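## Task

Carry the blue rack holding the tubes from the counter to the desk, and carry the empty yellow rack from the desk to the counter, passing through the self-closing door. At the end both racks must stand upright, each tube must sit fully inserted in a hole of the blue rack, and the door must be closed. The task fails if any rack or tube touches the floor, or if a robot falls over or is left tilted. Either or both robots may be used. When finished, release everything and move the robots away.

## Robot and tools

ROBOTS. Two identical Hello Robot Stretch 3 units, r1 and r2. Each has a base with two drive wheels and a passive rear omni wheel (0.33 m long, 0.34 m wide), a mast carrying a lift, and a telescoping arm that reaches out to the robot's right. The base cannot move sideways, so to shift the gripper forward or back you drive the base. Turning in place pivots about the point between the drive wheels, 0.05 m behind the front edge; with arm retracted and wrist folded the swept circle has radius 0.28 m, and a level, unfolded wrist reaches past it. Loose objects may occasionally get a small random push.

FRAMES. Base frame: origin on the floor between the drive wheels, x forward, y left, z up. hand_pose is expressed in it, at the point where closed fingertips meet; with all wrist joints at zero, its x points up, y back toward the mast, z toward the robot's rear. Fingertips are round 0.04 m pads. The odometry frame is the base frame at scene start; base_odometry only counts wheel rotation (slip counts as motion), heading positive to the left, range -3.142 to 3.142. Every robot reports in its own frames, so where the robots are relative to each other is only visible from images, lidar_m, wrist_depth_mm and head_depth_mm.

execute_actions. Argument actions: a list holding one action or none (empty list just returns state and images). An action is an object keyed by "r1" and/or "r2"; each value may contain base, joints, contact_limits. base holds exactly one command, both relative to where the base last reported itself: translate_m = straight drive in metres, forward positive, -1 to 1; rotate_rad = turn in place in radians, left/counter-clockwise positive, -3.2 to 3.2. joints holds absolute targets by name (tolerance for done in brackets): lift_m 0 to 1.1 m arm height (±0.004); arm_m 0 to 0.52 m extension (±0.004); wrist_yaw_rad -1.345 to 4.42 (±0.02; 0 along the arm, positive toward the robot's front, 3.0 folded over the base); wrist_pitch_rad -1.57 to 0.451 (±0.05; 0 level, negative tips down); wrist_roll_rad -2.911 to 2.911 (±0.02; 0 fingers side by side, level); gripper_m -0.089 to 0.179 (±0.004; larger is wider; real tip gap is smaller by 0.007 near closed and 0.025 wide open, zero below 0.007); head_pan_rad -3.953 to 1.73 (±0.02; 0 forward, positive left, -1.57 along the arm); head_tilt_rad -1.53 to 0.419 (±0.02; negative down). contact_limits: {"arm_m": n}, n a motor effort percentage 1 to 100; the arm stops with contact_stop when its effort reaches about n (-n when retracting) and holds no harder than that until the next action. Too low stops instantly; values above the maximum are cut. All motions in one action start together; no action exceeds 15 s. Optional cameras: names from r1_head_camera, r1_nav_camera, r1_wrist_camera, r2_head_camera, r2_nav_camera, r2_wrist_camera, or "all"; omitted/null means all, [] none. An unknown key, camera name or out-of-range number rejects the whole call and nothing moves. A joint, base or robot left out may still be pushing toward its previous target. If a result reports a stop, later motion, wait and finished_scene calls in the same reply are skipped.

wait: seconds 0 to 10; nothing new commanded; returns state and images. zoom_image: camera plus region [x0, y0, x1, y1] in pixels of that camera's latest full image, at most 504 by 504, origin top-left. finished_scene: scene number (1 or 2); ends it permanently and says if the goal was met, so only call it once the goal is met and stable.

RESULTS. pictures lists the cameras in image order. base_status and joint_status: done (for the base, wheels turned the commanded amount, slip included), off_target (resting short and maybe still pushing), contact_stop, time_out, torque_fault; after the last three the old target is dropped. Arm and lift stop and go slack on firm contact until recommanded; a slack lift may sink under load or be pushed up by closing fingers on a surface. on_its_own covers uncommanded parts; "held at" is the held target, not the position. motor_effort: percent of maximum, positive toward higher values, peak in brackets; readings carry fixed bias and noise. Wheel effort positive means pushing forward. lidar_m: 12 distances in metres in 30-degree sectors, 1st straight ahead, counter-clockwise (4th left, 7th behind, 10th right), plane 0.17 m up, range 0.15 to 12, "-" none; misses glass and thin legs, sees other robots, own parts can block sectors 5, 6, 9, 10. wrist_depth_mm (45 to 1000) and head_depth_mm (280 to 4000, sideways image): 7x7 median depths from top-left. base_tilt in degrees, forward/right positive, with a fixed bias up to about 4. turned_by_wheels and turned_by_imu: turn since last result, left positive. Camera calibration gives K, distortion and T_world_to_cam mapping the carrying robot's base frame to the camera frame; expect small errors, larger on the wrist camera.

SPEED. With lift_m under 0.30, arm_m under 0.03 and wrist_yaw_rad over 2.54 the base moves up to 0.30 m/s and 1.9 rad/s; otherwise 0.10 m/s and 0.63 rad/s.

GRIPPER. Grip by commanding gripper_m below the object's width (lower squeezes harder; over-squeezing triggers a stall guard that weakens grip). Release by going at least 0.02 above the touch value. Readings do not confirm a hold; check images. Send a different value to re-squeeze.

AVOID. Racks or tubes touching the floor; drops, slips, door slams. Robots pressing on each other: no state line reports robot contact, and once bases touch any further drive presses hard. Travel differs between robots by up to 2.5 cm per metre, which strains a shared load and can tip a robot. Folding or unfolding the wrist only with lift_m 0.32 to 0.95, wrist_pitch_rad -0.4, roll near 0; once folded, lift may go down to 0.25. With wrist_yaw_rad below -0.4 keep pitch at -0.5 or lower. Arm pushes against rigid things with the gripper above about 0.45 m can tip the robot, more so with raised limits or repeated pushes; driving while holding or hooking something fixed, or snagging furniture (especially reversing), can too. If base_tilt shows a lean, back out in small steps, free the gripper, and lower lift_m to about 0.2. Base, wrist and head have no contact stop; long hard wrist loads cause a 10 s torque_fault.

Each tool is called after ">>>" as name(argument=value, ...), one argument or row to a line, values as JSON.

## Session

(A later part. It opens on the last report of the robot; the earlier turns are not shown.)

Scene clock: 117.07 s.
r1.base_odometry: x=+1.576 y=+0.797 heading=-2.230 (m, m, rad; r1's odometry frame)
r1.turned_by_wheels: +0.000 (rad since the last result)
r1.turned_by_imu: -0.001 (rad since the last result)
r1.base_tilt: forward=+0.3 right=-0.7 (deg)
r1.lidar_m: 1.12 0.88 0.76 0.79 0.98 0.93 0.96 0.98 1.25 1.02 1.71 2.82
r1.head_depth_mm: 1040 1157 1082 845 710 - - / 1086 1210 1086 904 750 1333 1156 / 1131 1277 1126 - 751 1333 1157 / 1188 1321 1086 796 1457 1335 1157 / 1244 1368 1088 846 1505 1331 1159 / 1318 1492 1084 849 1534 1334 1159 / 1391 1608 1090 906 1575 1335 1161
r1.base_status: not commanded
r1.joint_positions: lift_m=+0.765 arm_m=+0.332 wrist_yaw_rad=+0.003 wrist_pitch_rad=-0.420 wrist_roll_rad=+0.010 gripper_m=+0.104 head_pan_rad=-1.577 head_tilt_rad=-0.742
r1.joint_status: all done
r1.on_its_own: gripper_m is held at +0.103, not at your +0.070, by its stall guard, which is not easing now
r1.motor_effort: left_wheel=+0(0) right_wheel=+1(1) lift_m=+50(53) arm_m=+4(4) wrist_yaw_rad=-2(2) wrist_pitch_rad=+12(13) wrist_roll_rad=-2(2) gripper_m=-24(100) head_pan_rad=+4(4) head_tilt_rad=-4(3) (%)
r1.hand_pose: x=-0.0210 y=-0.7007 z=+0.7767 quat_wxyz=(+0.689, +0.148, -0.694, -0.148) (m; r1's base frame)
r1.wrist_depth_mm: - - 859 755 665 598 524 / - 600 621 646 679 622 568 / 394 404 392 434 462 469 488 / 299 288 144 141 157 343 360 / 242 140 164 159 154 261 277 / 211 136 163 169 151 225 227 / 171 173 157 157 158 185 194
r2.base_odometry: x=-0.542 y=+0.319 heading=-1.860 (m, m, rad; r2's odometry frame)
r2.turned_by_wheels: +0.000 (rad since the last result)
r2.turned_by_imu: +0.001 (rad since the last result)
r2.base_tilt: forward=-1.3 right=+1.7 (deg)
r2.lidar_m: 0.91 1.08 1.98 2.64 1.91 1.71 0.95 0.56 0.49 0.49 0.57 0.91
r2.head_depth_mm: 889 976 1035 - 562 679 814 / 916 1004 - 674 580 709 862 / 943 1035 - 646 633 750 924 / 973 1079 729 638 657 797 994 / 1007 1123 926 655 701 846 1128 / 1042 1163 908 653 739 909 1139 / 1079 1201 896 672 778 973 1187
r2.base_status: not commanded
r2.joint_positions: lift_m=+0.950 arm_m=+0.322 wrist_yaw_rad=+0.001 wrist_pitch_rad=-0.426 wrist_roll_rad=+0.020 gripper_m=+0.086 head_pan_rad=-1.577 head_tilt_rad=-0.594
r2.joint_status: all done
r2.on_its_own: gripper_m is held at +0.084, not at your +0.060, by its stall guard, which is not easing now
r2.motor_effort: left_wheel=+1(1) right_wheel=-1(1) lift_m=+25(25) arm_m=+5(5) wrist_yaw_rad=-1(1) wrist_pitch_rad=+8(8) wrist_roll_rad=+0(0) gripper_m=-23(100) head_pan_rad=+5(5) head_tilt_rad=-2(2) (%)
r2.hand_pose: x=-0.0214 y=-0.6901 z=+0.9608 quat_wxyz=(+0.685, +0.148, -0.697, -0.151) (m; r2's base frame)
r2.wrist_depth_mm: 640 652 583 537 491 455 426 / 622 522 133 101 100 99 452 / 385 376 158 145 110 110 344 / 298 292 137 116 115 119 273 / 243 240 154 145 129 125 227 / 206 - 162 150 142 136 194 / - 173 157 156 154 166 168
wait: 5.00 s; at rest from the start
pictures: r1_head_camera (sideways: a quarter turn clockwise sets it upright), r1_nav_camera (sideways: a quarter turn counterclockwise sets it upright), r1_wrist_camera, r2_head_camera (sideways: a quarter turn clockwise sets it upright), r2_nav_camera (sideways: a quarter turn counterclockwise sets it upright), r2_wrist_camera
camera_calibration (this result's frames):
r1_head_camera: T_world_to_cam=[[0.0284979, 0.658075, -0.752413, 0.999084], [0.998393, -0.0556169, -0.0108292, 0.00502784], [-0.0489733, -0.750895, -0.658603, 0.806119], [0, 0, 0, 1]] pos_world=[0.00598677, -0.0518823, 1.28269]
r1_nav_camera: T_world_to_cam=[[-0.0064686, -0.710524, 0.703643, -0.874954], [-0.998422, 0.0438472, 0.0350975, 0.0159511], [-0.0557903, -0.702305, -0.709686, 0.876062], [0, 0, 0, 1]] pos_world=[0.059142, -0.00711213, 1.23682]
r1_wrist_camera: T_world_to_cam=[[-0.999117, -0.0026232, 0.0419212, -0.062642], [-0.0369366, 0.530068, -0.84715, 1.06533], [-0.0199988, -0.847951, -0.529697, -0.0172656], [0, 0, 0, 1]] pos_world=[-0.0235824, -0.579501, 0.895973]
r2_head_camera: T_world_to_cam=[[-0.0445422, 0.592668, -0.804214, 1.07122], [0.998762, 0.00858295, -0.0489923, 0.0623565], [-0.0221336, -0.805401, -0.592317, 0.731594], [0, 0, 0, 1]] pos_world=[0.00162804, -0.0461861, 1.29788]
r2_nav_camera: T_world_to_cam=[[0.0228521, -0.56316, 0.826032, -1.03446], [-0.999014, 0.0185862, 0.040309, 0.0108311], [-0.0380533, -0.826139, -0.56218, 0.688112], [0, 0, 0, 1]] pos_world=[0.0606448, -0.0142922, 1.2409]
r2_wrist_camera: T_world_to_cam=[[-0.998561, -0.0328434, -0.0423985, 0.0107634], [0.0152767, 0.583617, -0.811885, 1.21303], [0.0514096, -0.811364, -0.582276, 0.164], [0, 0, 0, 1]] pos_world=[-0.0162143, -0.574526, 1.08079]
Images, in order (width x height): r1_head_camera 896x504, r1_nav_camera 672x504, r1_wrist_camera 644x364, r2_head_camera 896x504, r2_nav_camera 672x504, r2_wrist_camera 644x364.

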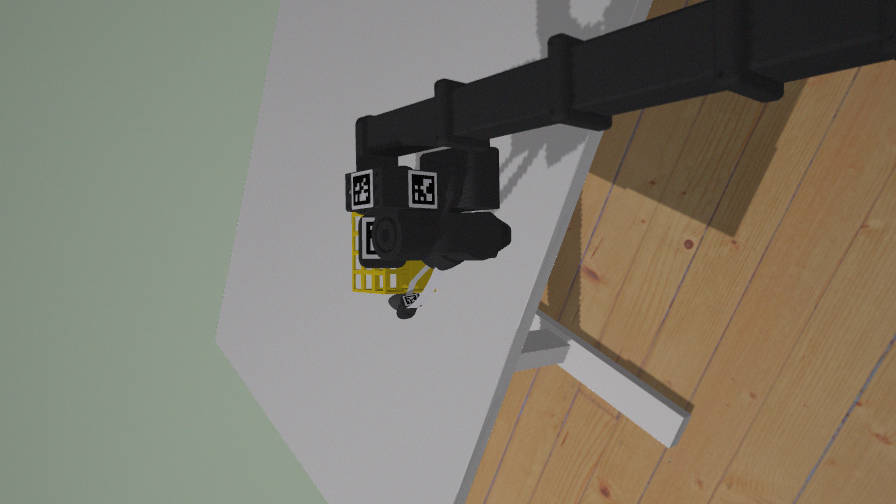

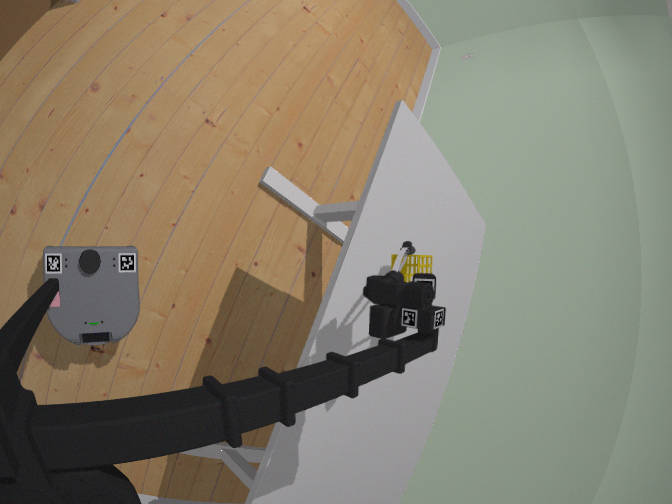

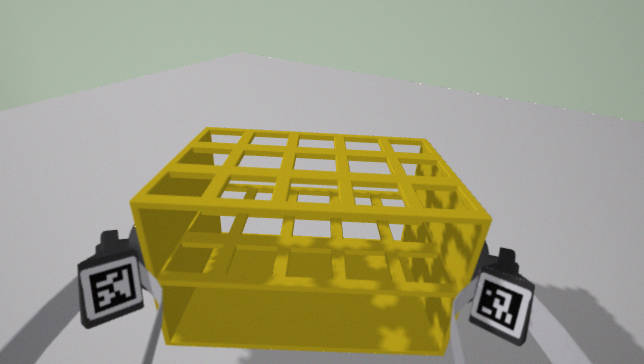

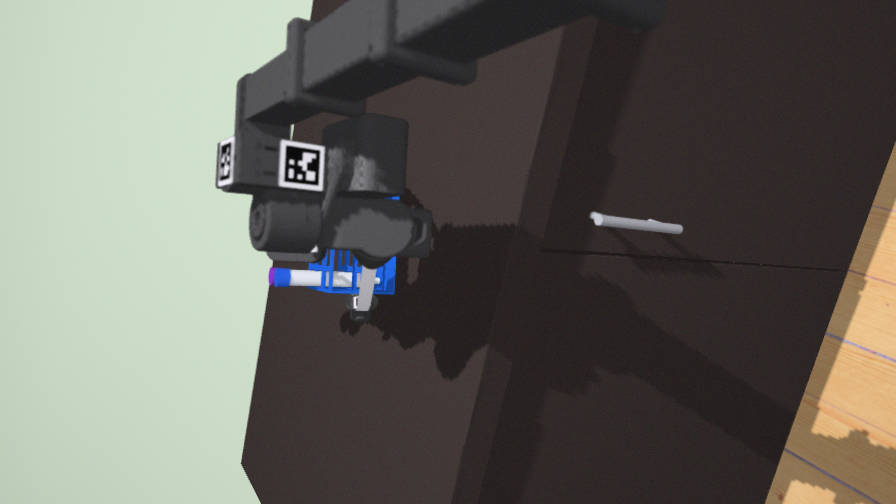

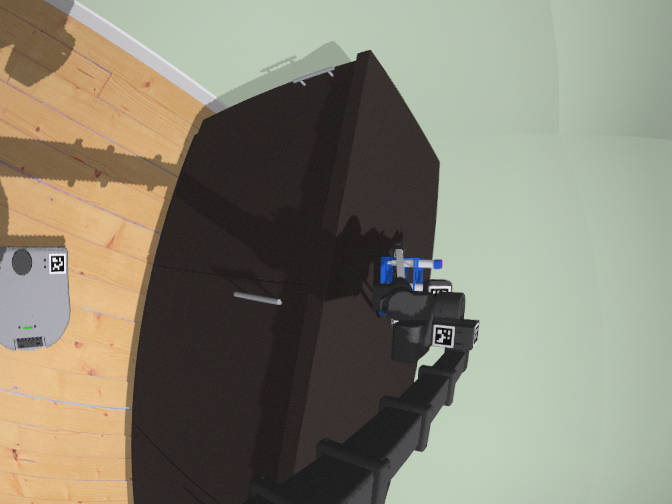

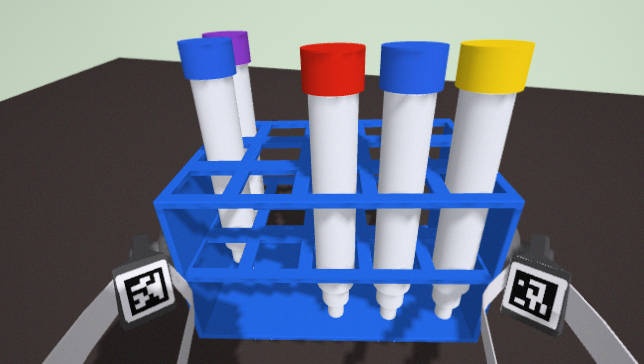

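>>> execute_actions(
  actions=[
    {"r1":{"joints":{"arm_m":0.0,"wrist_yaw_rad":2.6,"head_pan_rad":0.7,"head_tilt_rad":-0.9}},"r2":{"base":{"rotate_rad":1.27},"joints":{"arm_m":0.0,"wrist_yaw_rad":2.6,"head_pan_rad":0.0,"head_tilt_rad":-0.9}}},
  ],
)

Scene clock: 133.87 s.
r1.base_odometry: x=+1.576 y=+0.797 heading=-2.230 (m, m, rad; r1's odometry frame)
r1.turned_by_wheels: +0.000 (rad since the last result)
r1.turned_by_imu: -0.001 (rad since the last result)
r1.base_tilt: forward=+0.0 right=-0.7 (deg)
r1.lidar_m: 1.12 0.88 0.76 0.79 0.98 0.93 0.96 0.97 1.25 1.02 1.71 2.82
r1.head_depth_mm: 923 1070 1254 1565 1420 1248 1111 / 879 1035 1270 1555 1430 1248 1111 / 838 978 1182 1488 1420 1243 437 / 800 930 1106 1371 1423 1248 420 / 765 883 1042 1276 1433 1250 1067 / 735 840 985 1185 1399 1250 1114 / 702 803 934 1099 1297 1246 1112
r1.base_status: not commanded
r1.joint_positions: lift_m=+0.765 arm_m=+0.001 wrist_yaw_rad=+2.597 wrist_pitch_rad=-0.420 wrist_roll_rad=+0.009 gripper_m=+0.104 head_pan_rad=+0.693 head_tilt_rad=-0.889
r1.joint_status: all done
r1.on_its_own: gripper_m is held at +0.103, not at your +0.070, by its stall guard, which is not easing now
r1.motor_effort: left_wheel=+0(0) right_wheel=+1(1) lift_m=+50(50) arm_m=-5(6) wrist_yaw_rad=+3(4) wrist_pitch_rad=+12(12) wrist_roll_rad=-2(2) gripper_m=-23(23) head_pan_rad=+5(48) head_tilt_rad=-4(18) (%)
r1.hand_pose: x=+0.0948 y=+0.0454 z=+0.7766 quat_wxyz=(+0.328, +0.708, -0.045, +0.623) (m; r1's base frame)
r1.wrist_depth_mm: 696 728 748 804 828 837 817 / 770 771 811 885 890 925 877 / 851 851 834 938 981 - 926 / 875 894 145 141 159 - - / 1000 140 166 155 153 - - / - 136 163 168 150 - - / 905 895 154 156 159 953 -
r2.base_odometry: x=-0.542 y=+0.319 heading=-0.590 (m, m, rad; r2's odometry frame)
r2.turned_by_wheels: +1.270 (rad since the last result)
r2.turned_by_imu: +1.248 (rad since the last result)
r2.base_tilt: forward=-1.2 right=+1.7 (deg)
r2.lidar_m: 2.63 2.42 1.77 1.70 0.71 0.51 0.49 0.50 0.68 0.91 0.95 1.29
r2.head_depth_mm: 2388 2404 1986 1656 1436 1254 1123 / 2412 2432 1951 1647 1420 1253 1113 / 2381 2409 1972 1631 1416 1233 1109 / 2412 2407 1936 1639 1407 317 1104 / 2412 2374 1933 1619 1420 - 1055 / 2418 2338 1930 1592 1384 334 - / 2419 2336 1889 1598 1379 1222 -
r2.base_status: done
r2.joint_positions: lift_m=+0.950 arm_m=+0.003 wrist_yaw_rad=+2.598 wrist_pitch_rad=-0.426 wrist_roll_rad=+0.019 gripper_m=+0.086 head_pan_rad=-0.007 head_tilt_rad=-0.889
r2.joint_status: all done
joint sent to its limit — the command would take r2.arm_m past its lower limit, so that joint was sent only as far as its limit.
r2.on_its_own: gripper_m is held at +0.084, not at your +0.060, by its stall guard, which is not easing now
r2.motor_effort: left_wheel=-1(6) right_wheel=+2(9) lift_m=+25(25) arm_m=-5(6) wrist_yaw_rad=+1(4) wrist_pitch_rad=+8(8) wrist_roll_rad=+0(0) gripper_m=-23(24) head_pan_rad=+5(52) head_tilt_rad=-3(15) (%)
r2.hand_pose: x=+0.0942 y=+0.0434 z=+0.9607 quat_wxyz=(+0.329, +0.712, -0.044, +0.619) (m; r2's base frame)
r2.wrist_depth_mm: - - - - - - - / - - 134 101 101 99 - / - - 159 112 111 110 - / - - 137 117 116 119 - / - - 154 145 130 125 - / - - 162 149 142 136 - / - - 157 156 154 - -
pictures: r1_head_camera (sideways: a quarter turn clockwise sets it upright), r1_nav_camera (sideways: a quarter turn counterclockwise sets it upright), r1_wrist_camera, r2_head_camera (sideways: a quarter turn clockwise sets it upright), r2_nav_camera (sideways: a quarter turn counterclockwise sets it upright), r2_wrist_camera
camera_calibration (this result's frames):
r1_head_camera: T_world_to_cam=[[-0.601294, -0.467361, -0.648089, 0.866974], [-0.60145, 0.798709, -0.0179557, 0.0240621], [0.526026, 0.378996, -0.761353, 0.936245], [0, 0, 0, 1]] pos_world=[0.0432895, 0.0311379, 1.27512]
r1_nav_camera: T_world_to_cam=[[0.621351, 0.513058, 0.592195, -0.733566], [0.61311, -0.788972, 0.0402424, -0.000570185], [0.487871, 0.338076, -0.80479, 0.996415], [0, 0, 0, 1]] pos_world=[-0.0299706, 0.0390481, 1.23634]
r1_wrist_camera: T_world_to_cam=[[0.854788, -0.517233, 0.0425162, -0.0979111], [-0.24363, -0.472259, -0.847122, 0.739169], [0.458239, 0.713751, -0.529695, 0.501504], [0, 0, 0, 1]] pos_world=[0.0339685, -0.0595125, 0.895973]
r2_head_camera: T_world_to_cam=[[-0.800784, -0.0424897, -0.597444, 0.806369], [-0.0211787, 0.998866, -0.0426515, 0.0603055], [0.598578, -0.0215016, -0.800776, 0.998929], [0, 0, 0, 1]] pos_world=[0.0490679, -0.00449616, 1.28425]
r2_nav_camera: T_world_to_cam=[[0.778859, 0.0207761, 0.626855, -0.779486], [-0.00734158, -0.999081, 0.0422348, 0.00229064], [0.627157, -0.037497, -0.77799, 0.964756], [0, 0, 0, 1]] pos_world=[0.00207327, 0.0546588, 1.2391]
r2_wrist_camera: T_world_to_cam=[[0.871493, -0.488571, -0.042404, -0.00610158], [-0.315271, -0.491933, -0.811546, 0.860587], [0.375638, 0.720625, -0.582748, 0.656514], [0, 0, 0, 1]] pos_world=[0.0300245, -0.0527306, 1.08073]
Images, in order (width x height): r1_head_camera 896x504, r1_nav_camera 672x504, r1_wrist_camera 644x364, r2_head_camera 896x504, r2_nav_camera 672x504, r2_wrist_camera 644x364.

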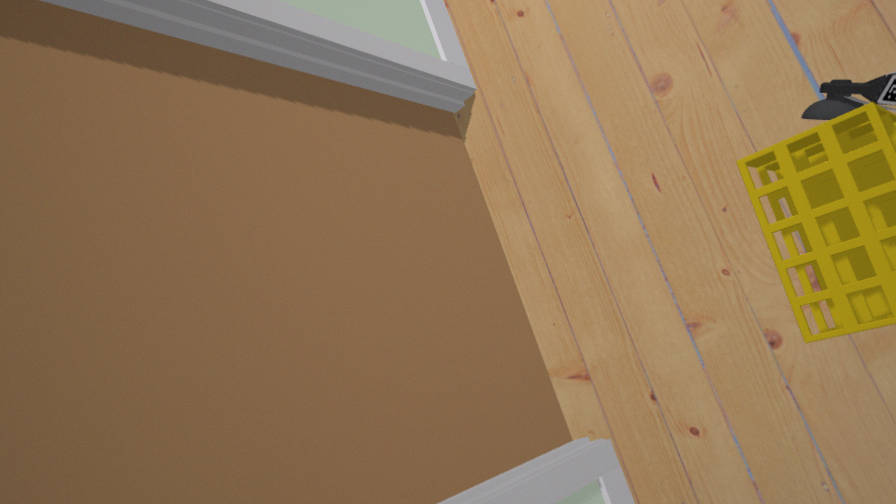

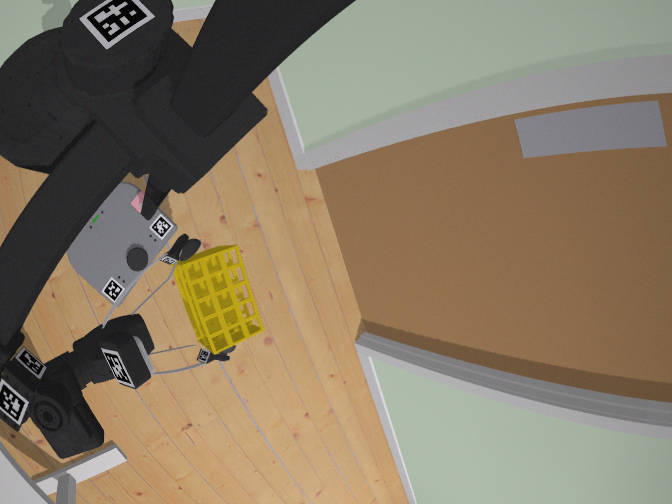

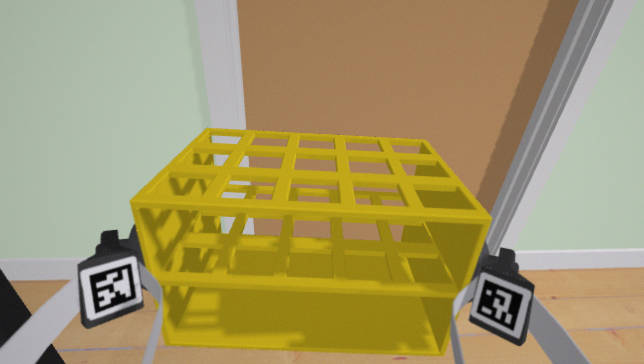

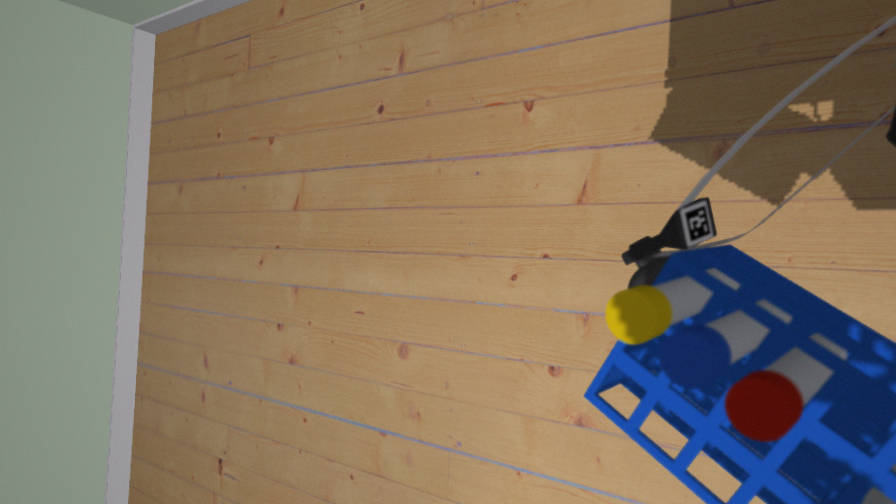

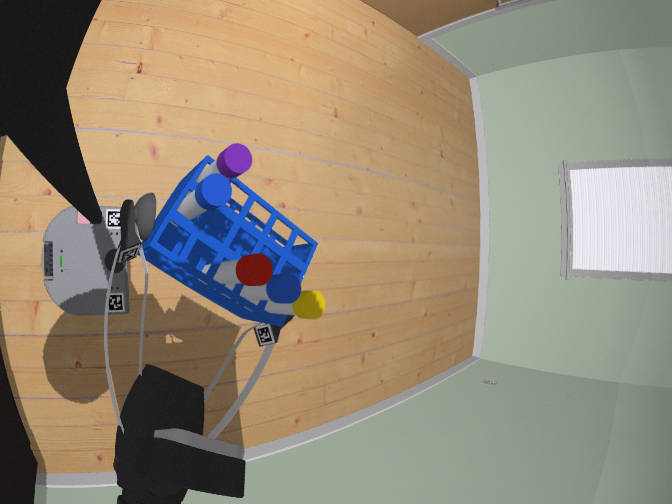

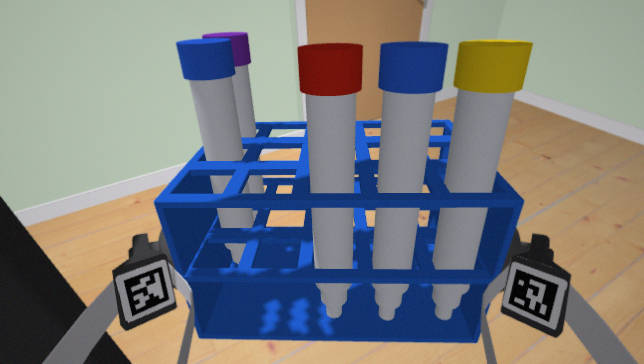

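>>> execute_actions(
  actions=[
    {"r1":{"base":{"rotate_rad":-2.48},"joints":{"lift_m":0.28,"head_pan_rad":-3.14,"head_tilt_rad":-0.9}},"r2":{"base":{"translate_m":0.7},"joints":{"lift_m":0.28}}},
  ],
  cameras=["r1_nav_camera","r2_nav_camera"],
)

>>> execute_actions(
  actions=[
    {"r1":{"base":{"translate_m":-0.58}},"r2":{"base":{"translate_m":1.0}}},
  ],
  cameras=["r1_nav_camera","r1_head_camera","r1_wrist_camera","r2_wrist_camera"],
)

Scene clock: 152.97 s.
r1.base_odometry: x=+1.576 y=+0.797 heading=+1.573 (m, m, rad; r1's odometry frame)
r1.turned_by_wheels: -2.480 (rad since the last result)
r1.turned_by_imu: -2.456 (rad since the last result)
r1.base_tilt: forward=+0.0 right=-0.9 (deg)
r1.lidar_m: 0.97 1.25 1.02 2.01 2.12 1.08 0.85 0.76 0.83 0.94 0.93 1.00
r1.head_depth_mm: 943 1082 1279 1593 1432 1246 1131 / 896 1057 1294 1562 1422 1250 1151 / 852 998 1202 1521 1428 1270 - / 813 942 1122 1402 1424 1244 - / 775 894 1057 1293 1417 1250 1147 / 743 852 998 1207 1398 1246 1130 / 713 813 945 1113 1309 1255 1113
r1.base_status: done
r1.joint_positions: lift_m=+0.280 arm_m=+0.001 wrist_yaw_rad=+2.597 wrist_pitch_rad=-0.421 wrist_roll_rad=+0.009 gripper_m=+0.104 head_pan_rad=-3.133 head_tilt_rad=-0.889
r1.joint_status: all done
r1.on_its_own: gripper_m is held at +0.103, not at your +0.070, by its stall guard, which is not easing now
r1.motor_effort: left_wheel=+1(5) right_wheel=+0(5) lift_m=+26(49) arm_m=-5(5) wrist_yaw_rad=+3(3) wrist_pitch_rad=+13(13) wrist_roll_rad=-1(2) gripper_m=-23(24) head_pan_rad=-4(53) head_tilt_rad=-5(6) (%)
r1.hand_pose: x=+0.0948 y=+0.0453 z=+0.2923 quat_wxyz=(+0.329, +0.708, -0.045, +0.623) (m; r1's base frame)
r1.wrist_depth_mm: - - - - - - 940 / - - - - - - 950 / 948 950 961 - - - 995 / 718 687 146 140 159 822 867 / 575 140 165 155 153 630 663 / 511 136 164 169 150 548 538 / - - 154 156 158 441 466
r2.base_odometry: x=+0.040 y=-0.070 heading=-0.590 (m, m, rad; r2's odometry frame)
r2.turned_by_wheels: +0.000 (rad since the last result)
r2.turned_by_imu: +0.005 (rad since the last result)
r2.base_tilt: forward=-1.2 right=+1.7 (deg)
r2.lidar_m: 1.94 2.01 1.76 1.70 1.77 1.23 1.18 1.22 0.94 0.91 0.95 1.30
r2.head_depth_mm: 1730 2027 1990 1672 1431 1250 1115 / 1743 2042 1991 1653 1417 1251 1112 / 1743 2036 1959 1647 1408 1244 1108 / 1745 2063 1939 1623 1409 1234 1105 / 1756 2067 1922 1618 1404 1230 848 / 1765 2076 1912 1603 1390 1220 1098 / 1767 2096 1903 1596 1395 1223 1086
r2.base_status: done
r2.joint_positions: lift_m=+0.280 arm_m=+0.003 wrist_yaw_rad=+2.599 wrist_pitch_rad=-0.427 wrist_roll_rad=+0.019 gripper_m=+0.086 head_pan_rad=-0.007 head_tilt_rad=-0.890
r2.joint_status: all done
r2.on_its_own: gripper_m is held at +0.084, not at your +0.060, by its stall guard, which is not easing now
r2.motor_effort: left_wheel=-1(6) right_wheel=+1(9) lift_m=+21(23) arm_m=-5(5) wrist_yaw_rad=+1(1) wrist_pitch_rad=+8(8) wrist_roll_rad=+0(0) gripper_m=-24(23) head_pan_rad=+5(5) head_tilt_rad=-3(3) (%)
r2.hand_pose: x=+0.0940 y=+0.0433 z=+0.2906 quat_wxyz=(+0.330, +0.712, -0.044, +0.619) (m; r2's base frame)
r2.wrist_depth_mm: - - - - - - - / - - 134 101 101 99 - / 909 885 160 156 111 110 818 / 707 703 137 117 116 119 646 / 580 572 154 145 129 125 534 / - - 162 151 141 137 462 / - - 152 156 154 396 400
pictures: r1_nav_camera (sideways: a quarter turn counterclockwise sets it upright), r2_nav_camera (sideways: a quarter turn counterclockwise sets it upright)
camera_calibration (this result's frames):
r1_nav_camera: T_world_to_cam=[[-0.805934, -0.00460839, 0.591987, -0.72459], [0.0238537, 0.998905, 0.0402507, 0.00301351], [-0.591524, 0.0465605, -0.804942, 1.0032], [0, 0, 0, 1]] pos_world=[0.00937216, -0.0530587, 1.23634]
r2_nav_camera: T_world_to_cam=[[0.779409, 0.0208247, 0.626169, -0.778595], [-0.00723713, -0.999081, 0.0422351, 0.00228966], [0.626473, -0.0374501, -0.778543, 0.965479], [0, 0, 0, 1]] pos_world=[0.00201427, 0.0546589, 1.2391]
Images, in order (width x height): r1_nav_camera 672x504, r2_nav_camera 672x504.

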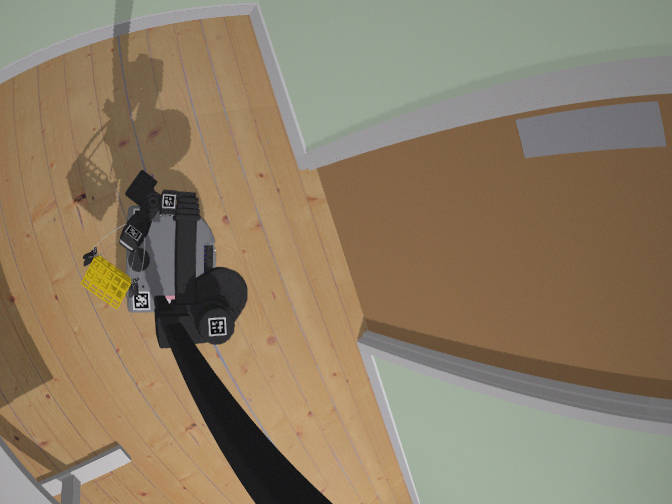

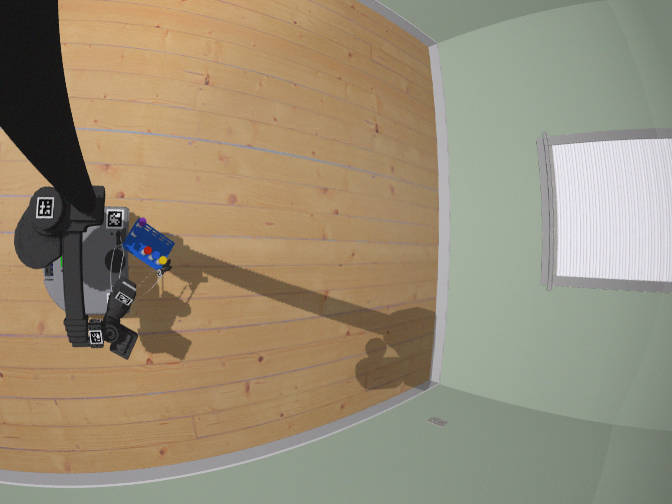

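Scene clock: 158.13 s.
r1.base_odometry: x=+1.578 y=+0.217 heading=+1.573 (m, m, rad; r1's odometry frame)
r1.turned_by_wheels: +0.000 (rad since the last result)
r1.turned_by_imu: +0.002 (rad since the last result)
r1.base_tilt: forward=+0.2 right=-0.9 (deg)
r1.lidar_m: 1.55 1.38 1.91 2.62 0.62 0.40 0.31 0.31 0.34 0.40 1.16 1.26
r1.head_depth_mm: 322 385 477 628 923 1214 1130 / 306 362 442 570 801 1207 1149 / 297 341 412 521 706 1020 - / 289 323 385 480 632 914 - / - 307 363 444 573 806 1099 / - 296 342 414 522 713 1025 / - 290 324 387 481 636 931
r1.base_status: done
r1.joint_positions: lift_m=+0.280 arm_m=+0.001 wrist_yaw_rad=+2.597 wrist_pitch_rad=-0.422 wrist_roll_rad=+0.009 gripper_m=+0.104 head_pan_rad=-3.133 head_tilt_rad=-0.889
r1.joint_status: not commanded
r1.on_its_own: gripper_m is held at +0.103, not at your +0.070, by its stall guard, which is not easing now
r1.motor_effort: left_wheel=+1(5) right_wheel=+0(7) lift_m=+26(26) arm_m=-5(5) wrist_yaw_rad=+2(2) wrist_pitch_rad=+13(13) wrist_roll_rad=-2(2) gripper_m=-23(23) head_pan_rad=-4(4) head_tilt_rad=-4(4) (%)
r1.hand_pose: x=+0.0947 y=+0.0453 z=+0.2923 quat_wxyz=(+0.329, +0.708, -0.045, +0.623) (m; r1's base frame)
r1.wrist_depth_mm: - - - - - - - / - - - - - - - / 955 961 - - - - - / 720 687 145 140 159 812 848 / 574 140 165 156 153 614 660 / 497 136 164 169 151 532 548 / - - 153 156 158 441 459
r2.base_odometry: x=+0.871 y=-0.626 heading=-0.590 (m, m, rad; r2's odometry frame)
r2.turned_by_wheels: +0.000 (rad since the last result)
r2.turned_by_imu: +0.006 (rad since the last result)
r2.base_tilt: forward=-1.2 right=+1.7 (deg)
r2.lidar_m: 0.94 0.98 1.36 1.68 1.77 2.26 2.17 1.29 0.95 0.92 0.96 0.98
r2.head_depth_mm: 818 959 1154 1458 1434 1253 1118 / 818 963 1160 1458 1421 1248 1116 / 817 948 1168 1482 1409 1245 1110 / 821 954 1177 1491 1403 1247 1108 / 824 958 1183 1493 1402 1226 848 / 828 977 1187 1493 1392 1224 1090 / 833 980 1193 1500 1382 1219 1093
r2.base_status: done
r2.joint_positions: lift_m=+0.280 arm_m=+0.003 wrist_yaw_rad=+2.599 wrist_pitch_rad=-0.428 wrist_roll_rad=+0.019 gripper_m=+0.086 head_pan_rad=-0.007 head_tilt_rad=-0.890
r2.joint_status: not commanded
r2.on_its_own: gripper_m is held at +0.084, not at your +0.060, by its stall guard, which is not easing now
r2.motor_effort: left_wheel=-1(5) right_wheel=+2(6) lift_m=+21(21) arm_m=-5(5) wrist_yaw_rad=+1(1) wrist_pitch_rad=+8(9) wrist_roll_rad=+0(0) gripper_m=-23(22) head_pan_rad=+4(5) head_tilt_rad=-3(3) (%)
r2.hand_pose: x=+0.0940 y=+0.0433 z=+0.2906 quat_wxyz=(+0.330, +0.712, -0.044, +0.619) (m; r2's base frame)
r2.wrist_depth_mm: - - - - - 852 697 / - - 133 101 101 99 725 / 918 894 159 156 111 743 729 / 706 692 137 117 115 119 644 / 581 570 154 145 130 125 536 / - - 162 150 142 137 461 / - - 152 156 154 396 400
pictures: r1_head_camera (sideways: a quarter turn clockwise sets it upright), r1_nav_camera (sideways: a quarter turn counterclockwise sets it upright), r1_wrist_camera, r2_wrist_camera
camera_calibration (this result's frames):
r1_head_camera: T_world_to_cam=[[0.761941, -0.0181093, -0.647393, 0.857752], [-0.0390384, -0.999076, -0.017999, 0.0206877], [-0.646469, 0.0389874, -0.761944, 0.944165], [0, 0, 0, 1]] pos_world=[-0.0423756, -0.000608676, 1.27508]
r1_nav_camera: T_world_to_cam=[[-0.806322, -0.00461145, 0.591458, -0.723898], [0.0238275, 0.998905, 0.0402718, 0.0029862], [-0.590996, 0.046565, -0.805329, 1.0037], [0, 0, 0, 1]] pos_world=[0.00941514, -0.0530584, 1.23634]
r1_wrist_camera: T_world_to_cam=[[0.854858, -0.517118, 0.0425103, -0.0773081], [-0.244125, -0.473153, -0.84648, 0.328651], [0.457844, 0.713242, -0.53072, 0.245417], [0, 0, 0, 1]] pos_world=[0.0339568, -0.0595165, 0.411731]
r2_wrist_camera: T_world_to_cam=[[0.871651, -0.488285, -0.0424502, -0.0344332], [-0.315684, -0.493055, -0.810703, 0.316533], [0.374924, 0.720051, -0.583916, 0.266605], [0, 0, 0, 1]] pos_world=[0.0299817, -0.0527138, 0.410828]
Images, in order (width x height): r1_head_camera 896x504, r1_nav_camera 672x504, r1_wrist_camera 644x364, r2_wrist_camera 644x364.

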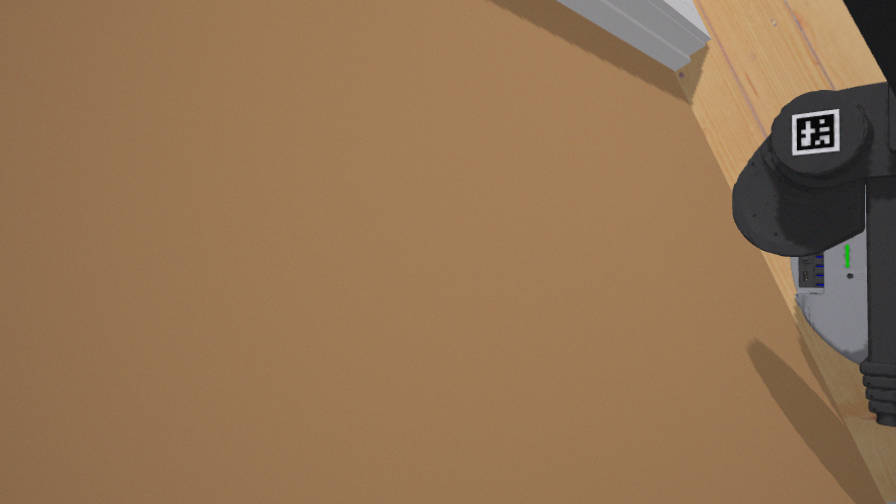

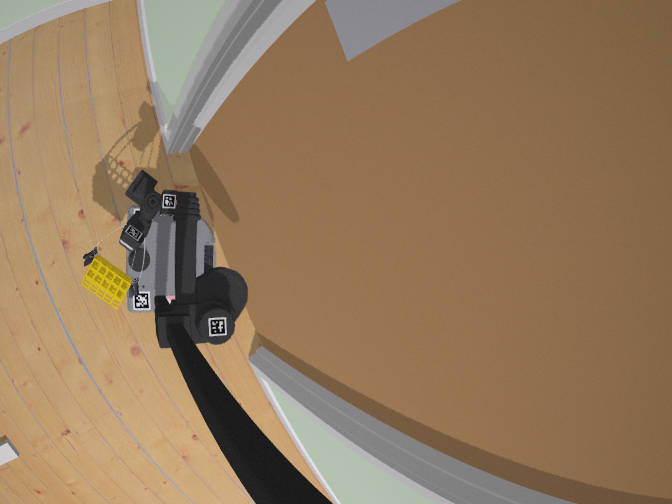

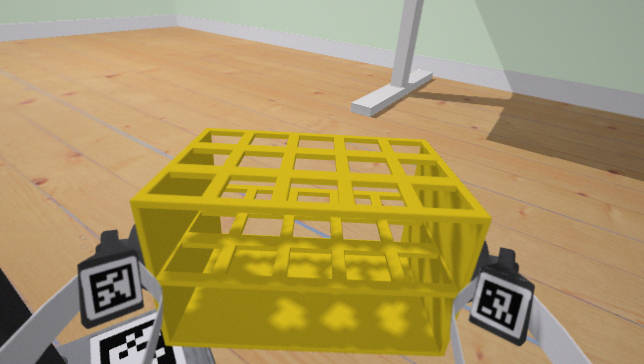

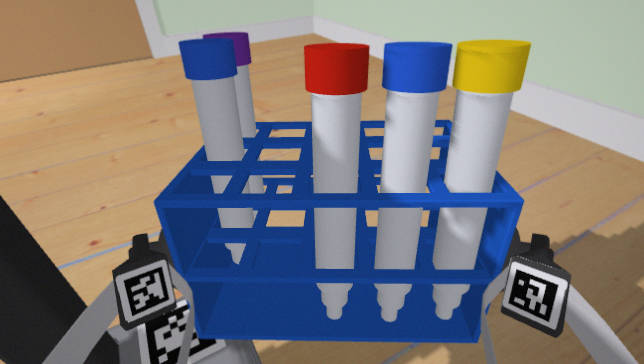

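Nearly touching. Push a first stretch and turn r2.

>>> execute_actions(
  actions=[
    {"r1":{"base":{"translate_m":-0.3}},"r2":{"base":{"rotate_rad":1.78},"joints":{"head_tilt_rad":-0.6}}},
  ],
  cameras=["r1_nav_camera","r2_nav_camera","r2_wrist_camera"],
)

Scene clock: 162.67 s.
r1.base_odometry: x=+1.579 y=-0.083 heading=+1.573 (m, m, rad; r1's odometry frame)
r1.turned_by_wheels: +0.000 (rad since the last result)
r1.turned_by_imu: +0.156 (rad since the last result)
r1.base_tilt: forward=+0.3 right=-0.8 (deg)
r1.lidar_m: 1.78 1.57 2.32 2.51 0.34 0.28 0.27 0.30 0.48 0.39 1.25 1.45
r1.head_depth_mm: - - 297 351 453 635 966 / - - 300 361 469 668 946 / - - 304 371 487 669 - / - - 307 382 504 727 - / - - 314 393 525 790 1127 / - - 322 405 546 836 1134 / - 288 330 418 570 893 1114
r1.base_status: translate_m off_target (by the wheels' count: -0.2998 of -0.3000)
r1.joint_positions: lift_m=+0.280 arm_m=+0.001 wrist_yaw_rad=+2.600 wrist_pitch_rad=-0.423 wrist_roll_rad=+0.008 gripper_m=+0.104 head_pan_rad=-3.136 head_tilt_rad=-0.895
r1.joint_status: not commanded
r1.on_its_own: gripper_m is held at +0.103, not at your +0.070, by its stall guard, which is not easing now; left_wheel is at rest, and its effort (-22) is outside its rest range (-18 to +18); right_wheel is at rest, and its effort (-25) is outside its rest range (-18 to +18)
r1.motor_effort: left_wheel=-22(46) right_wheel=-25(61) lift_m=+32(32) arm_m=-3(5) wrist_yaw_rad=+1(3) wrist_pitch_rad=+14(15) wrist_roll_rad=-1(2) gripper_m=-23(23) head_pan_rad=-3(5) head_tilt_rad=-2(4) (%)
r1.hand_pose: x=+0.0941 y=+0.0456 z=+0.2918 quat_wxyz=(+0.328, +0.708, -0.043, +0.624) (m; r1's base frame)
r1.wrist_depth_mm: - - - - - - - / - - - - - - - / 935 945 979 - - - - / 725 685 140 143 155 819 835 / 566 145 178 176 155 622 671 / 484 137 164 169 159 534 538 / - 144 152 155 152 439 463
r2.base_odometry: x=+0.871 y=-0.626 heading=+1.190 (m, m, rad; r2's odometry frame)
r2.turned_by_wheels: +1.780 (rad since the last result)
r2.turned_by_imu: +1.737 (rad since the last result)
r2.base_tilt: forward=-1.3 right=+1.7 (deg)
r2.lidar_m: 1.34 1.91 2.18 2.05 1.10 0.92 0.92 1.04 0.95 0.95 1.07 1.69
r2.head_depth_mm: 1373 1514 1683 1915 1756 1438 1222 / 1103 1243 1667 1986 1764 1426 1208 / 1183 1314 1446 1631 1739 1421 1206 / 1274 1414 1594 1820 1726 1414 1201 / 1390 1549 1758 1985 1725 1400 1192 / 1493 1679 1926 2097 1690 1400 1192 / 1563 1744 1989 2162 1685 1387 1180
r2.base_status: done
r2.joint_positions: lift_m=+0.280 arm_m=+0.003 wrist_yaw_rad=+2.599 wrist_pitch_rad=-0.428 wrist_roll_rad=+0.019 gripper_m=+0.086 head_pan_rad=-0.007 head_tilt_rad=-0.606
r2.joint_status: all done
r2.on_its_own: gripper_m is held at +0.084, not at your +0.060, by its stall guard, which is not easing now
r2.motor_effort: left_wheel=-1(8) right_wheel=+1(9) lift_m=+21(21) arm_m=-5(6) wrist_yaw_rad=+1(1) wrist_pitch_rad=+8(8) wrist_roll_rad=+0(0) gripper_m=-23(24) head_pan_rad=+5(5) head_tilt_rad=+2(16) (%)
r2.hand_pose: x=+0.0940 y=+0.0433 z=+0.2906 quat_wxyz=(+0.330, +0.712, -0.044, +0.619) (m; r2's base frame)
r2.wrist_depth_mm: - - - - - - - / - - 133 101 101 99 - / 921 887 160 156 111 747 807 / 701 691 137 117 115 119 647 / 582 574 154 145 129 125 541 / - - 162 149 142 136 459 / - - 152 156 154 395 400
pictures: r1_nav_camera (sideways: a quarter turn counterclockwise sets it upright), r2_nav_camera (sideways: a quarter turn counterclockwise sets it upright), r2_wrist_camera
camera_calibration (this result's frames):
r1_nav_camera: T_world_to_cam=[[-0.809393, -0.00259274, 0.587262, -0.718412], [0.0261409, 0.99884, 0.0404385, 0.00275533], [-0.586685, 0.0480822, -0.808386, 1.00765], [0, 0, 0, 1]] pos_world=[0.0096216, -0.0530646, 1.23635]
r2_nav_camera: T_world_to_cam=[[0.57258, 0.022327, 0.819545, -1.02936], [-0.0189429, -0.999002, 0.0404505, 0.00466901], [0.81963, -0.0386857, -0.571585, 0.695116], [0, 0, 0, 1]] pos_world=[0.019739, 0.0545378, 1.24073]
r2_wrist_camera: T_world_to_cam=[[0.871652, -0.488284, -0.0424457, -0.0344356], [-0.31568, -0.493058, -0.810703, 0.316529], [0.374925, 0.72005, -0.583917, 0.266603], [0, 0, 0, 1]] pos_world=[0.0299815, -0.052715, 0.410823]
Images, in order (width x height): r1_nav_camera 672x504, r2_nav_camera 672x504, r2_wrist_camera 644x364.

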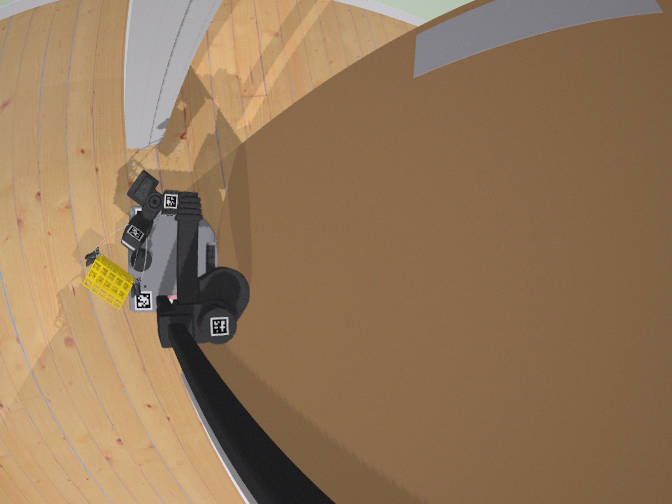

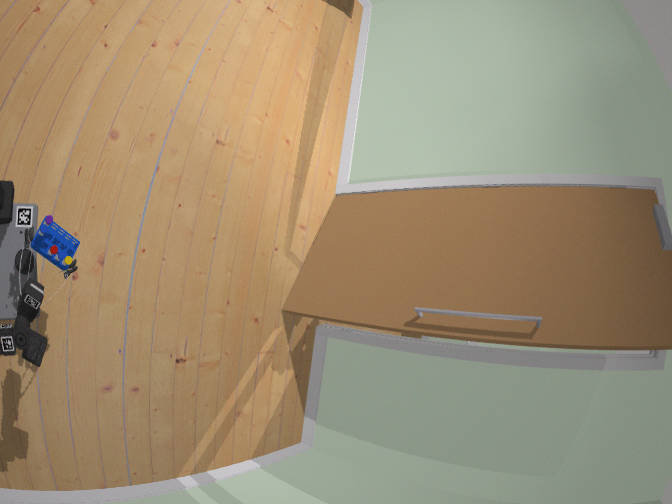

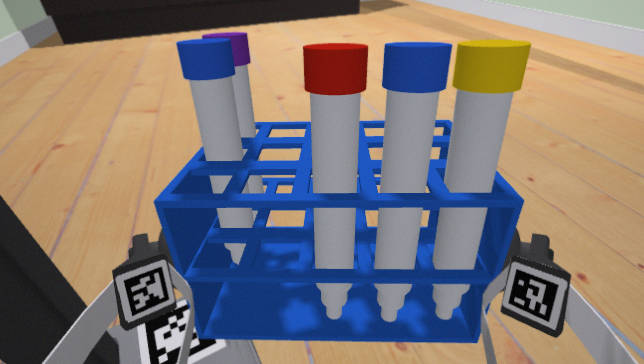

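>>> execute_actions(
  actions=[
    {"r1":{"joints":{"lift_m":0.32}}},
  ],
  cameras=[],
)

>>> execute_actions(
  actions=[
    {"r1":{"base":{"translate_m":-0.3}}},
  ],
  cameras=["r1_nav_camera","r2_nav_camera","r1_wrist_camera"],
)

Scene clock: 168.63 s.
r1.base_odometry: x=+1.579 y=-0.083 heading=+1.573 (m, m, rad; r1's odometry frame)
r1.turned_by_wheels: +0.000 (rad since the last result)
r1.turned_by_imu: -0.001 (rad since the last result)
r1.base_tilt: forward=+0.0 right=-0.6 (deg)
r1.lidar_m: 1.78 1.56 2.33 2.51 0.34 0.28 0.27 0.30 0.48 0.39 1.25 1.46
r1.head_depth_mm: - - 296 351 453 636 966 / - - 300 361 468 662 - / - - 304 371 486 652 - / - - 307 382 505 712 - / - - 314 392 525 787 1135 / - - 322 404 547 838 1133 / - 289 330 417 570 895 1116
r1.base_status: not commanded
r1.joint_positions: lift_m=+0.320 arm_m=+0.001 wrist_yaw_rad=+2.600 wrist_pitch_rad=-0.423 wrist_roll_rad=+0.008 gripper_m=+0.104 head_pan_rad=-3.136 head_tilt_rad=-0.895
r1.joint_status: all done
r1.on_its_own: gripper_m is held at +0.103, not at your +0.070, by its stall guard, which is not easing now; left_wheel is at rest, and its effort (-22) is outside its rest range (-18 to +18); right_wheel is at rest, and its effort (-25) is outside its rest range (-18 to +18)
r1.motor_effort: left_wheel=-22(22) right_wheel=-25(25) lift_m=+50(46) arm_m=-3(3) wrist_yaw_rad=+1(0) wrist_pitch_rad=+14(14) wrist_roll_rad=-1(1) gripper_m=-23(23) head_pan_rad=-3(3) head_tilt_rad=-2(2) (%)
r1.hand_pose: x=+0.0941 y=+0.0456 z=+0.3311 quat_wxyz=(+0.328, +0.708, -0.043, +0.624) (m; r1's base frame)
r1.wrist_depth_mm: - - - - - - - / - - - - - - - / - - - - - - - / 800 745 140 142 154 896 907 / 603 145 179 176 153 684 726 / 513 137 165 170 159 594 603 / 453 458 152 155 152 479 508
r2.base_odometry: x=+0.871 y=-0.626 heading=+1.190 (m, m, rad; r2's odometry frame)
r2.turned_by_wheels: +0.000 (rad since the last result)
r2.turned_by_imu: +0.000 (rad since the last result)
r2.base_tilt: forward=-1.3 right=+1.7 (deg)
r2.lidar_m: 1.34 1.90 2.19 2.04 1.10 0.92 0.92 1.04 0.95 0.95 1.07 1.68
r2.head_depth_mm: 1370 1512 1689 1924 1767 1447 1221 / 1097 1248 1666 2000 1757 1441 1215 / 1186 1308 1450 1640 1729 1418 1204 / 1272 1421 1592 1813 1738 1416 1200 / 1383 1541 1747 2002 1710 1403 1195 / 1494 1686 1923 2092 1686 1396 1187 / 1553 1751 1996 2160 1687 1389 1180
r2.base_status: not commanded
r2.joint_positions: lift_m=+0.280 arm_m=+0.003 wrist_yaw_rad=+2.599 wrist_pitch_rad=-0.428 wrist_roll_rad=+0.019 gripper_m=+0.086 head_pan_rad=-0.007 head_tilt_rad=-0.606
r2.joint_status: not commanded
r2.on_its_own: gripper_m is held at +0.084, not at your +0.060, by its stall guard, which is not easing now
r2.motor_effort: left_wheel=-1(1) right_wheel=+2(2) lift_m=+21(21) arm_m=-5(5) wrist_yaw_rad=+1(1) wrist_pitch_rad=+9(9) wrist_roll_rad=+0(0) gripper_m=-24(23) head_pan_rad=+4(4) head_tilt_rad=+2(3) (%)
r2.hand_pose: x=+0.0940 y=+0.0433 z=+0.2906 quat_wxyz=(+0.330, +0.712, -0.044, +0.619) (m; r2's base frame)
r2.wrist_depth_mm: - - - - - - - / - - 133 101 101 99 - / 893 882 160 156 111 741 809 / 714 698 137 117 115 119 651 / 579 570 154 145 129 125 538 / - - 162 149 142 136 458 / - - 152 156 154 394 400
pictures: none
No camera images: the call's "cameras" was empty. Leave "cameras" out to get every camera's image.

Scene clock: 172.63 s.
r1.base_odometry: x=+1.579 y=-0.383 heading=+1.573 (m, m, rad; r1's odometry frame)
r1.turned_by_wheels: +0.000 (rad since the last result)
r1.turned_by_imu: -0.008 (rad since the last result)
r1.base_tilt: forward=+0.0 right=-0.7 (deg)
r1.lidar_m: 2.06 1.84 0.44 0.27 0.24 0.24 0.30 0.59 1.53 1.32 0.50 1.54
r1.head_depth_mm: - - 292 327 385 467 573 / - 290 320 375 453 566 - / 289 314 365 439 551 692 - / 308 357 427 530 701 1016 - / 350 415 512 670 966 1227 1148 / 404 493 640 1542 1428 1247 1125 / 477 2320 1914 1652 1432 1249 1109
r1.base_status: done
r1.joint_positions: lift_m=+0.320 arm_m=+0.001 wrist_yaw_rad=+2.600 wrist_pitch_rad=-0.423 wrist_roll_rad=+0.008 gripper_m=+0.104 head_pan_rad=-3.136 head_tilt_rad=-0.895
r1.joint_status: not commanded
r1.on_its_own: gripper_m is held at +0.103, not at your +0.070, by its stall guard, which is not easing now
r1.motor_effort: left_wheel=-6(36) right_wheel=-16(45) lift_m=+50(50) arm_m=-3(3) wrist_yaw_rad=+0(0) wrist_pitch_rad=+14(14) wrist_roll_rad=-1(1) gripper_m=-23(23) head_pan_rad=-3(3) head_tilt_rad=-2(2) (%)
r1.hand_pose: x=+0.0941 y=+0.0456 z=+0.3311 quat_wxyz=(+0.328, +0.708, -0.043, +0.624) (m; r1's base frame)
r1.wrist_depth_mm: 277 356 - - - - - / 283 365 - - - - - / 295 379 498 - - - - / 305 349 140 143 155 902 920 / 317 145 179 176 154 700 726 / 312 136 165 170 158 586 595 / 367 403 152 156 152 475 513
r2.base_odometry: x=+0.871 y=-0.626 heading=+1.190 (m, m, rad; r2's odometry frame)
r2.turned_by_wheels: +0.000 (rad since the last result)
r2.turned_by_imu: +0.000 (rad since the last result)
r2.base_tilt: forward=-1.2 right=+1.6 (deg)
r2.lidar_m: 0.99 1.91 2.18 2.05 1.10 0.92 0.92 1.04 0.95 0.95 1.07 1.69
r2.head_depth_mm: 1392 1522 1689 1919 1771 1446 1222 / 3238 3572 2830 2002 1757 1439 1213 / 3312 3682 3161 2239 1745 1429 1203 / 3374 3731 3164 1957 1713 1427 1198 / 3349 3859 1866 1851 1672 1402 1197 / 1092 1627 1064 2096 1691 1397 1184 / 1535 1743 1998 2158 1693 1392 1189
r2.base_status: not commanded
r2.joint_positions: lift_m=+0.280 arm_m=+0.003 wrist_yaw_rad=+2.599 wrist_pitch_rad=-0.428 wrist_roll_rad=+0.019 gripper_m=+0.086 head_pan_rad=-0.007 head_tilt_rad=-0.606
r2.joint_status: not commanded
r2.on_its_own: gripper_m is held at +0.084, not at your +0.060, by its stall guard, which is not easing now
r2.motor_effort: left_wheel=-1(1) right_wheel=+2(2) lift_m=+21(21) arm_m=-5(6) wrist_yaw_rad=+2(1) wrist_pitch_rad=+9(8) wrist_roll_rad=+0(0) gripper_m=-24(23) head_pan_rad=+4(5) head_tilt_rad=+3(2) (%)
r2.hand_pose: x=+0.0940 y=+0.0433 z=+0.2906 quat_wxyz=(+0.330, +0.712, -0.044, +0.619) (m; r2's base frame)
r2.wrist_depth_mm: - - - - - - - / - - 133 101 101 99 - / 885 888 160 156 111 747 781 / 708 689 137 117 115 119 645 / 582 571 154 145 129 125 538 / - - 162 149 142 137 465 / - - 152 156 154 396 402
pictures: r1_nav_camera (sideways: a quarter turn counterclockwise sets it upright), r1_wrist_camera, r2_nav_camera (sideways: a quarter turn counterclockwise sets it upright)
camera_calibration (this result's frames):
r1_nav_camera: T_world_to_cam=[[-0.809393, -0.00259274, 0.587262, -0.718412], [0.0261409, 0.99884, 0.0404385, 0.00275533], [-0.586685, 0.0480822, -0.808386, 1.00765], [0, 0, 0, 1]] pos_world=[0.00962159, -0.0530646, 1.23635]
r1_wrist_camera: T_world_to_cam=[[0.856529, -0.514258, 0.0435471, -0.0789012], [-0.24233, -0.47524, -0.845827, 0.361268], [0.455669, 0.713923, -0.531677, 0.266587], [0, 0, 0, 1]] pos_world=[0.0336521, -0.0592088, 0.450744]
r2_nav_camera: T_world_to_cam=[[0.57258, 0.0223269, 0.819545, -1.02936], [-0.018943, -0.999002, 0.0404505, 0.00466901], [0.81963, -0.0386858, -0.571585, 0.695116], [0, 0, 0, 1]] pos_world=[0.019739, 0.0545378, 1.24073]
Images, in order (width x height): r1_nav_camera 672x504, r1_wrist_camera 644x364, r2_nav_camera 672x504.

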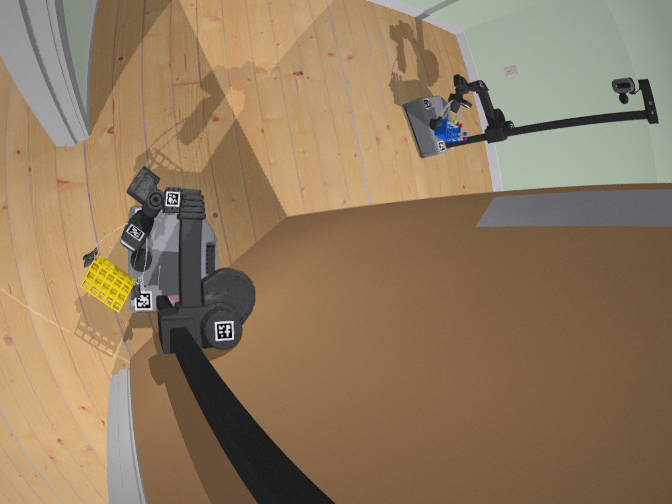

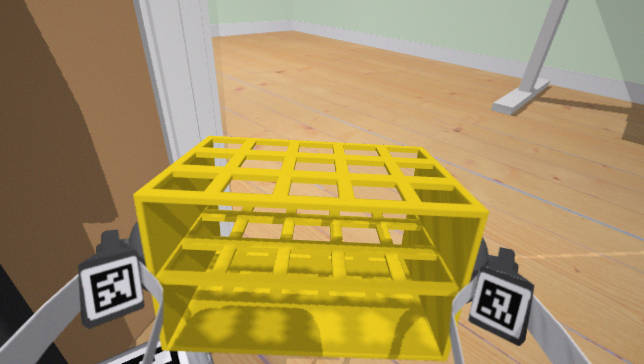

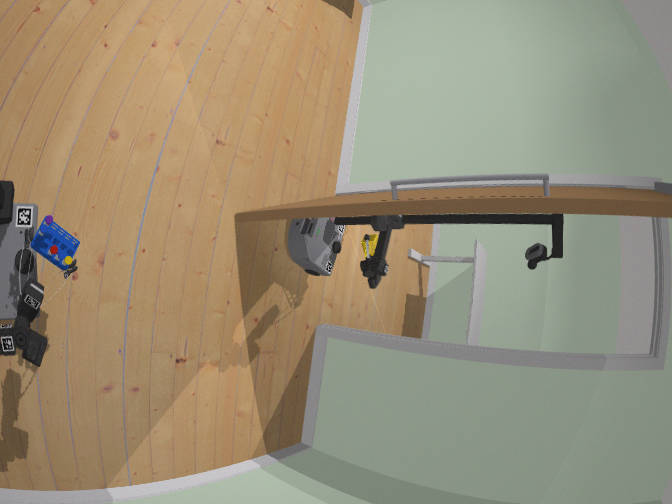

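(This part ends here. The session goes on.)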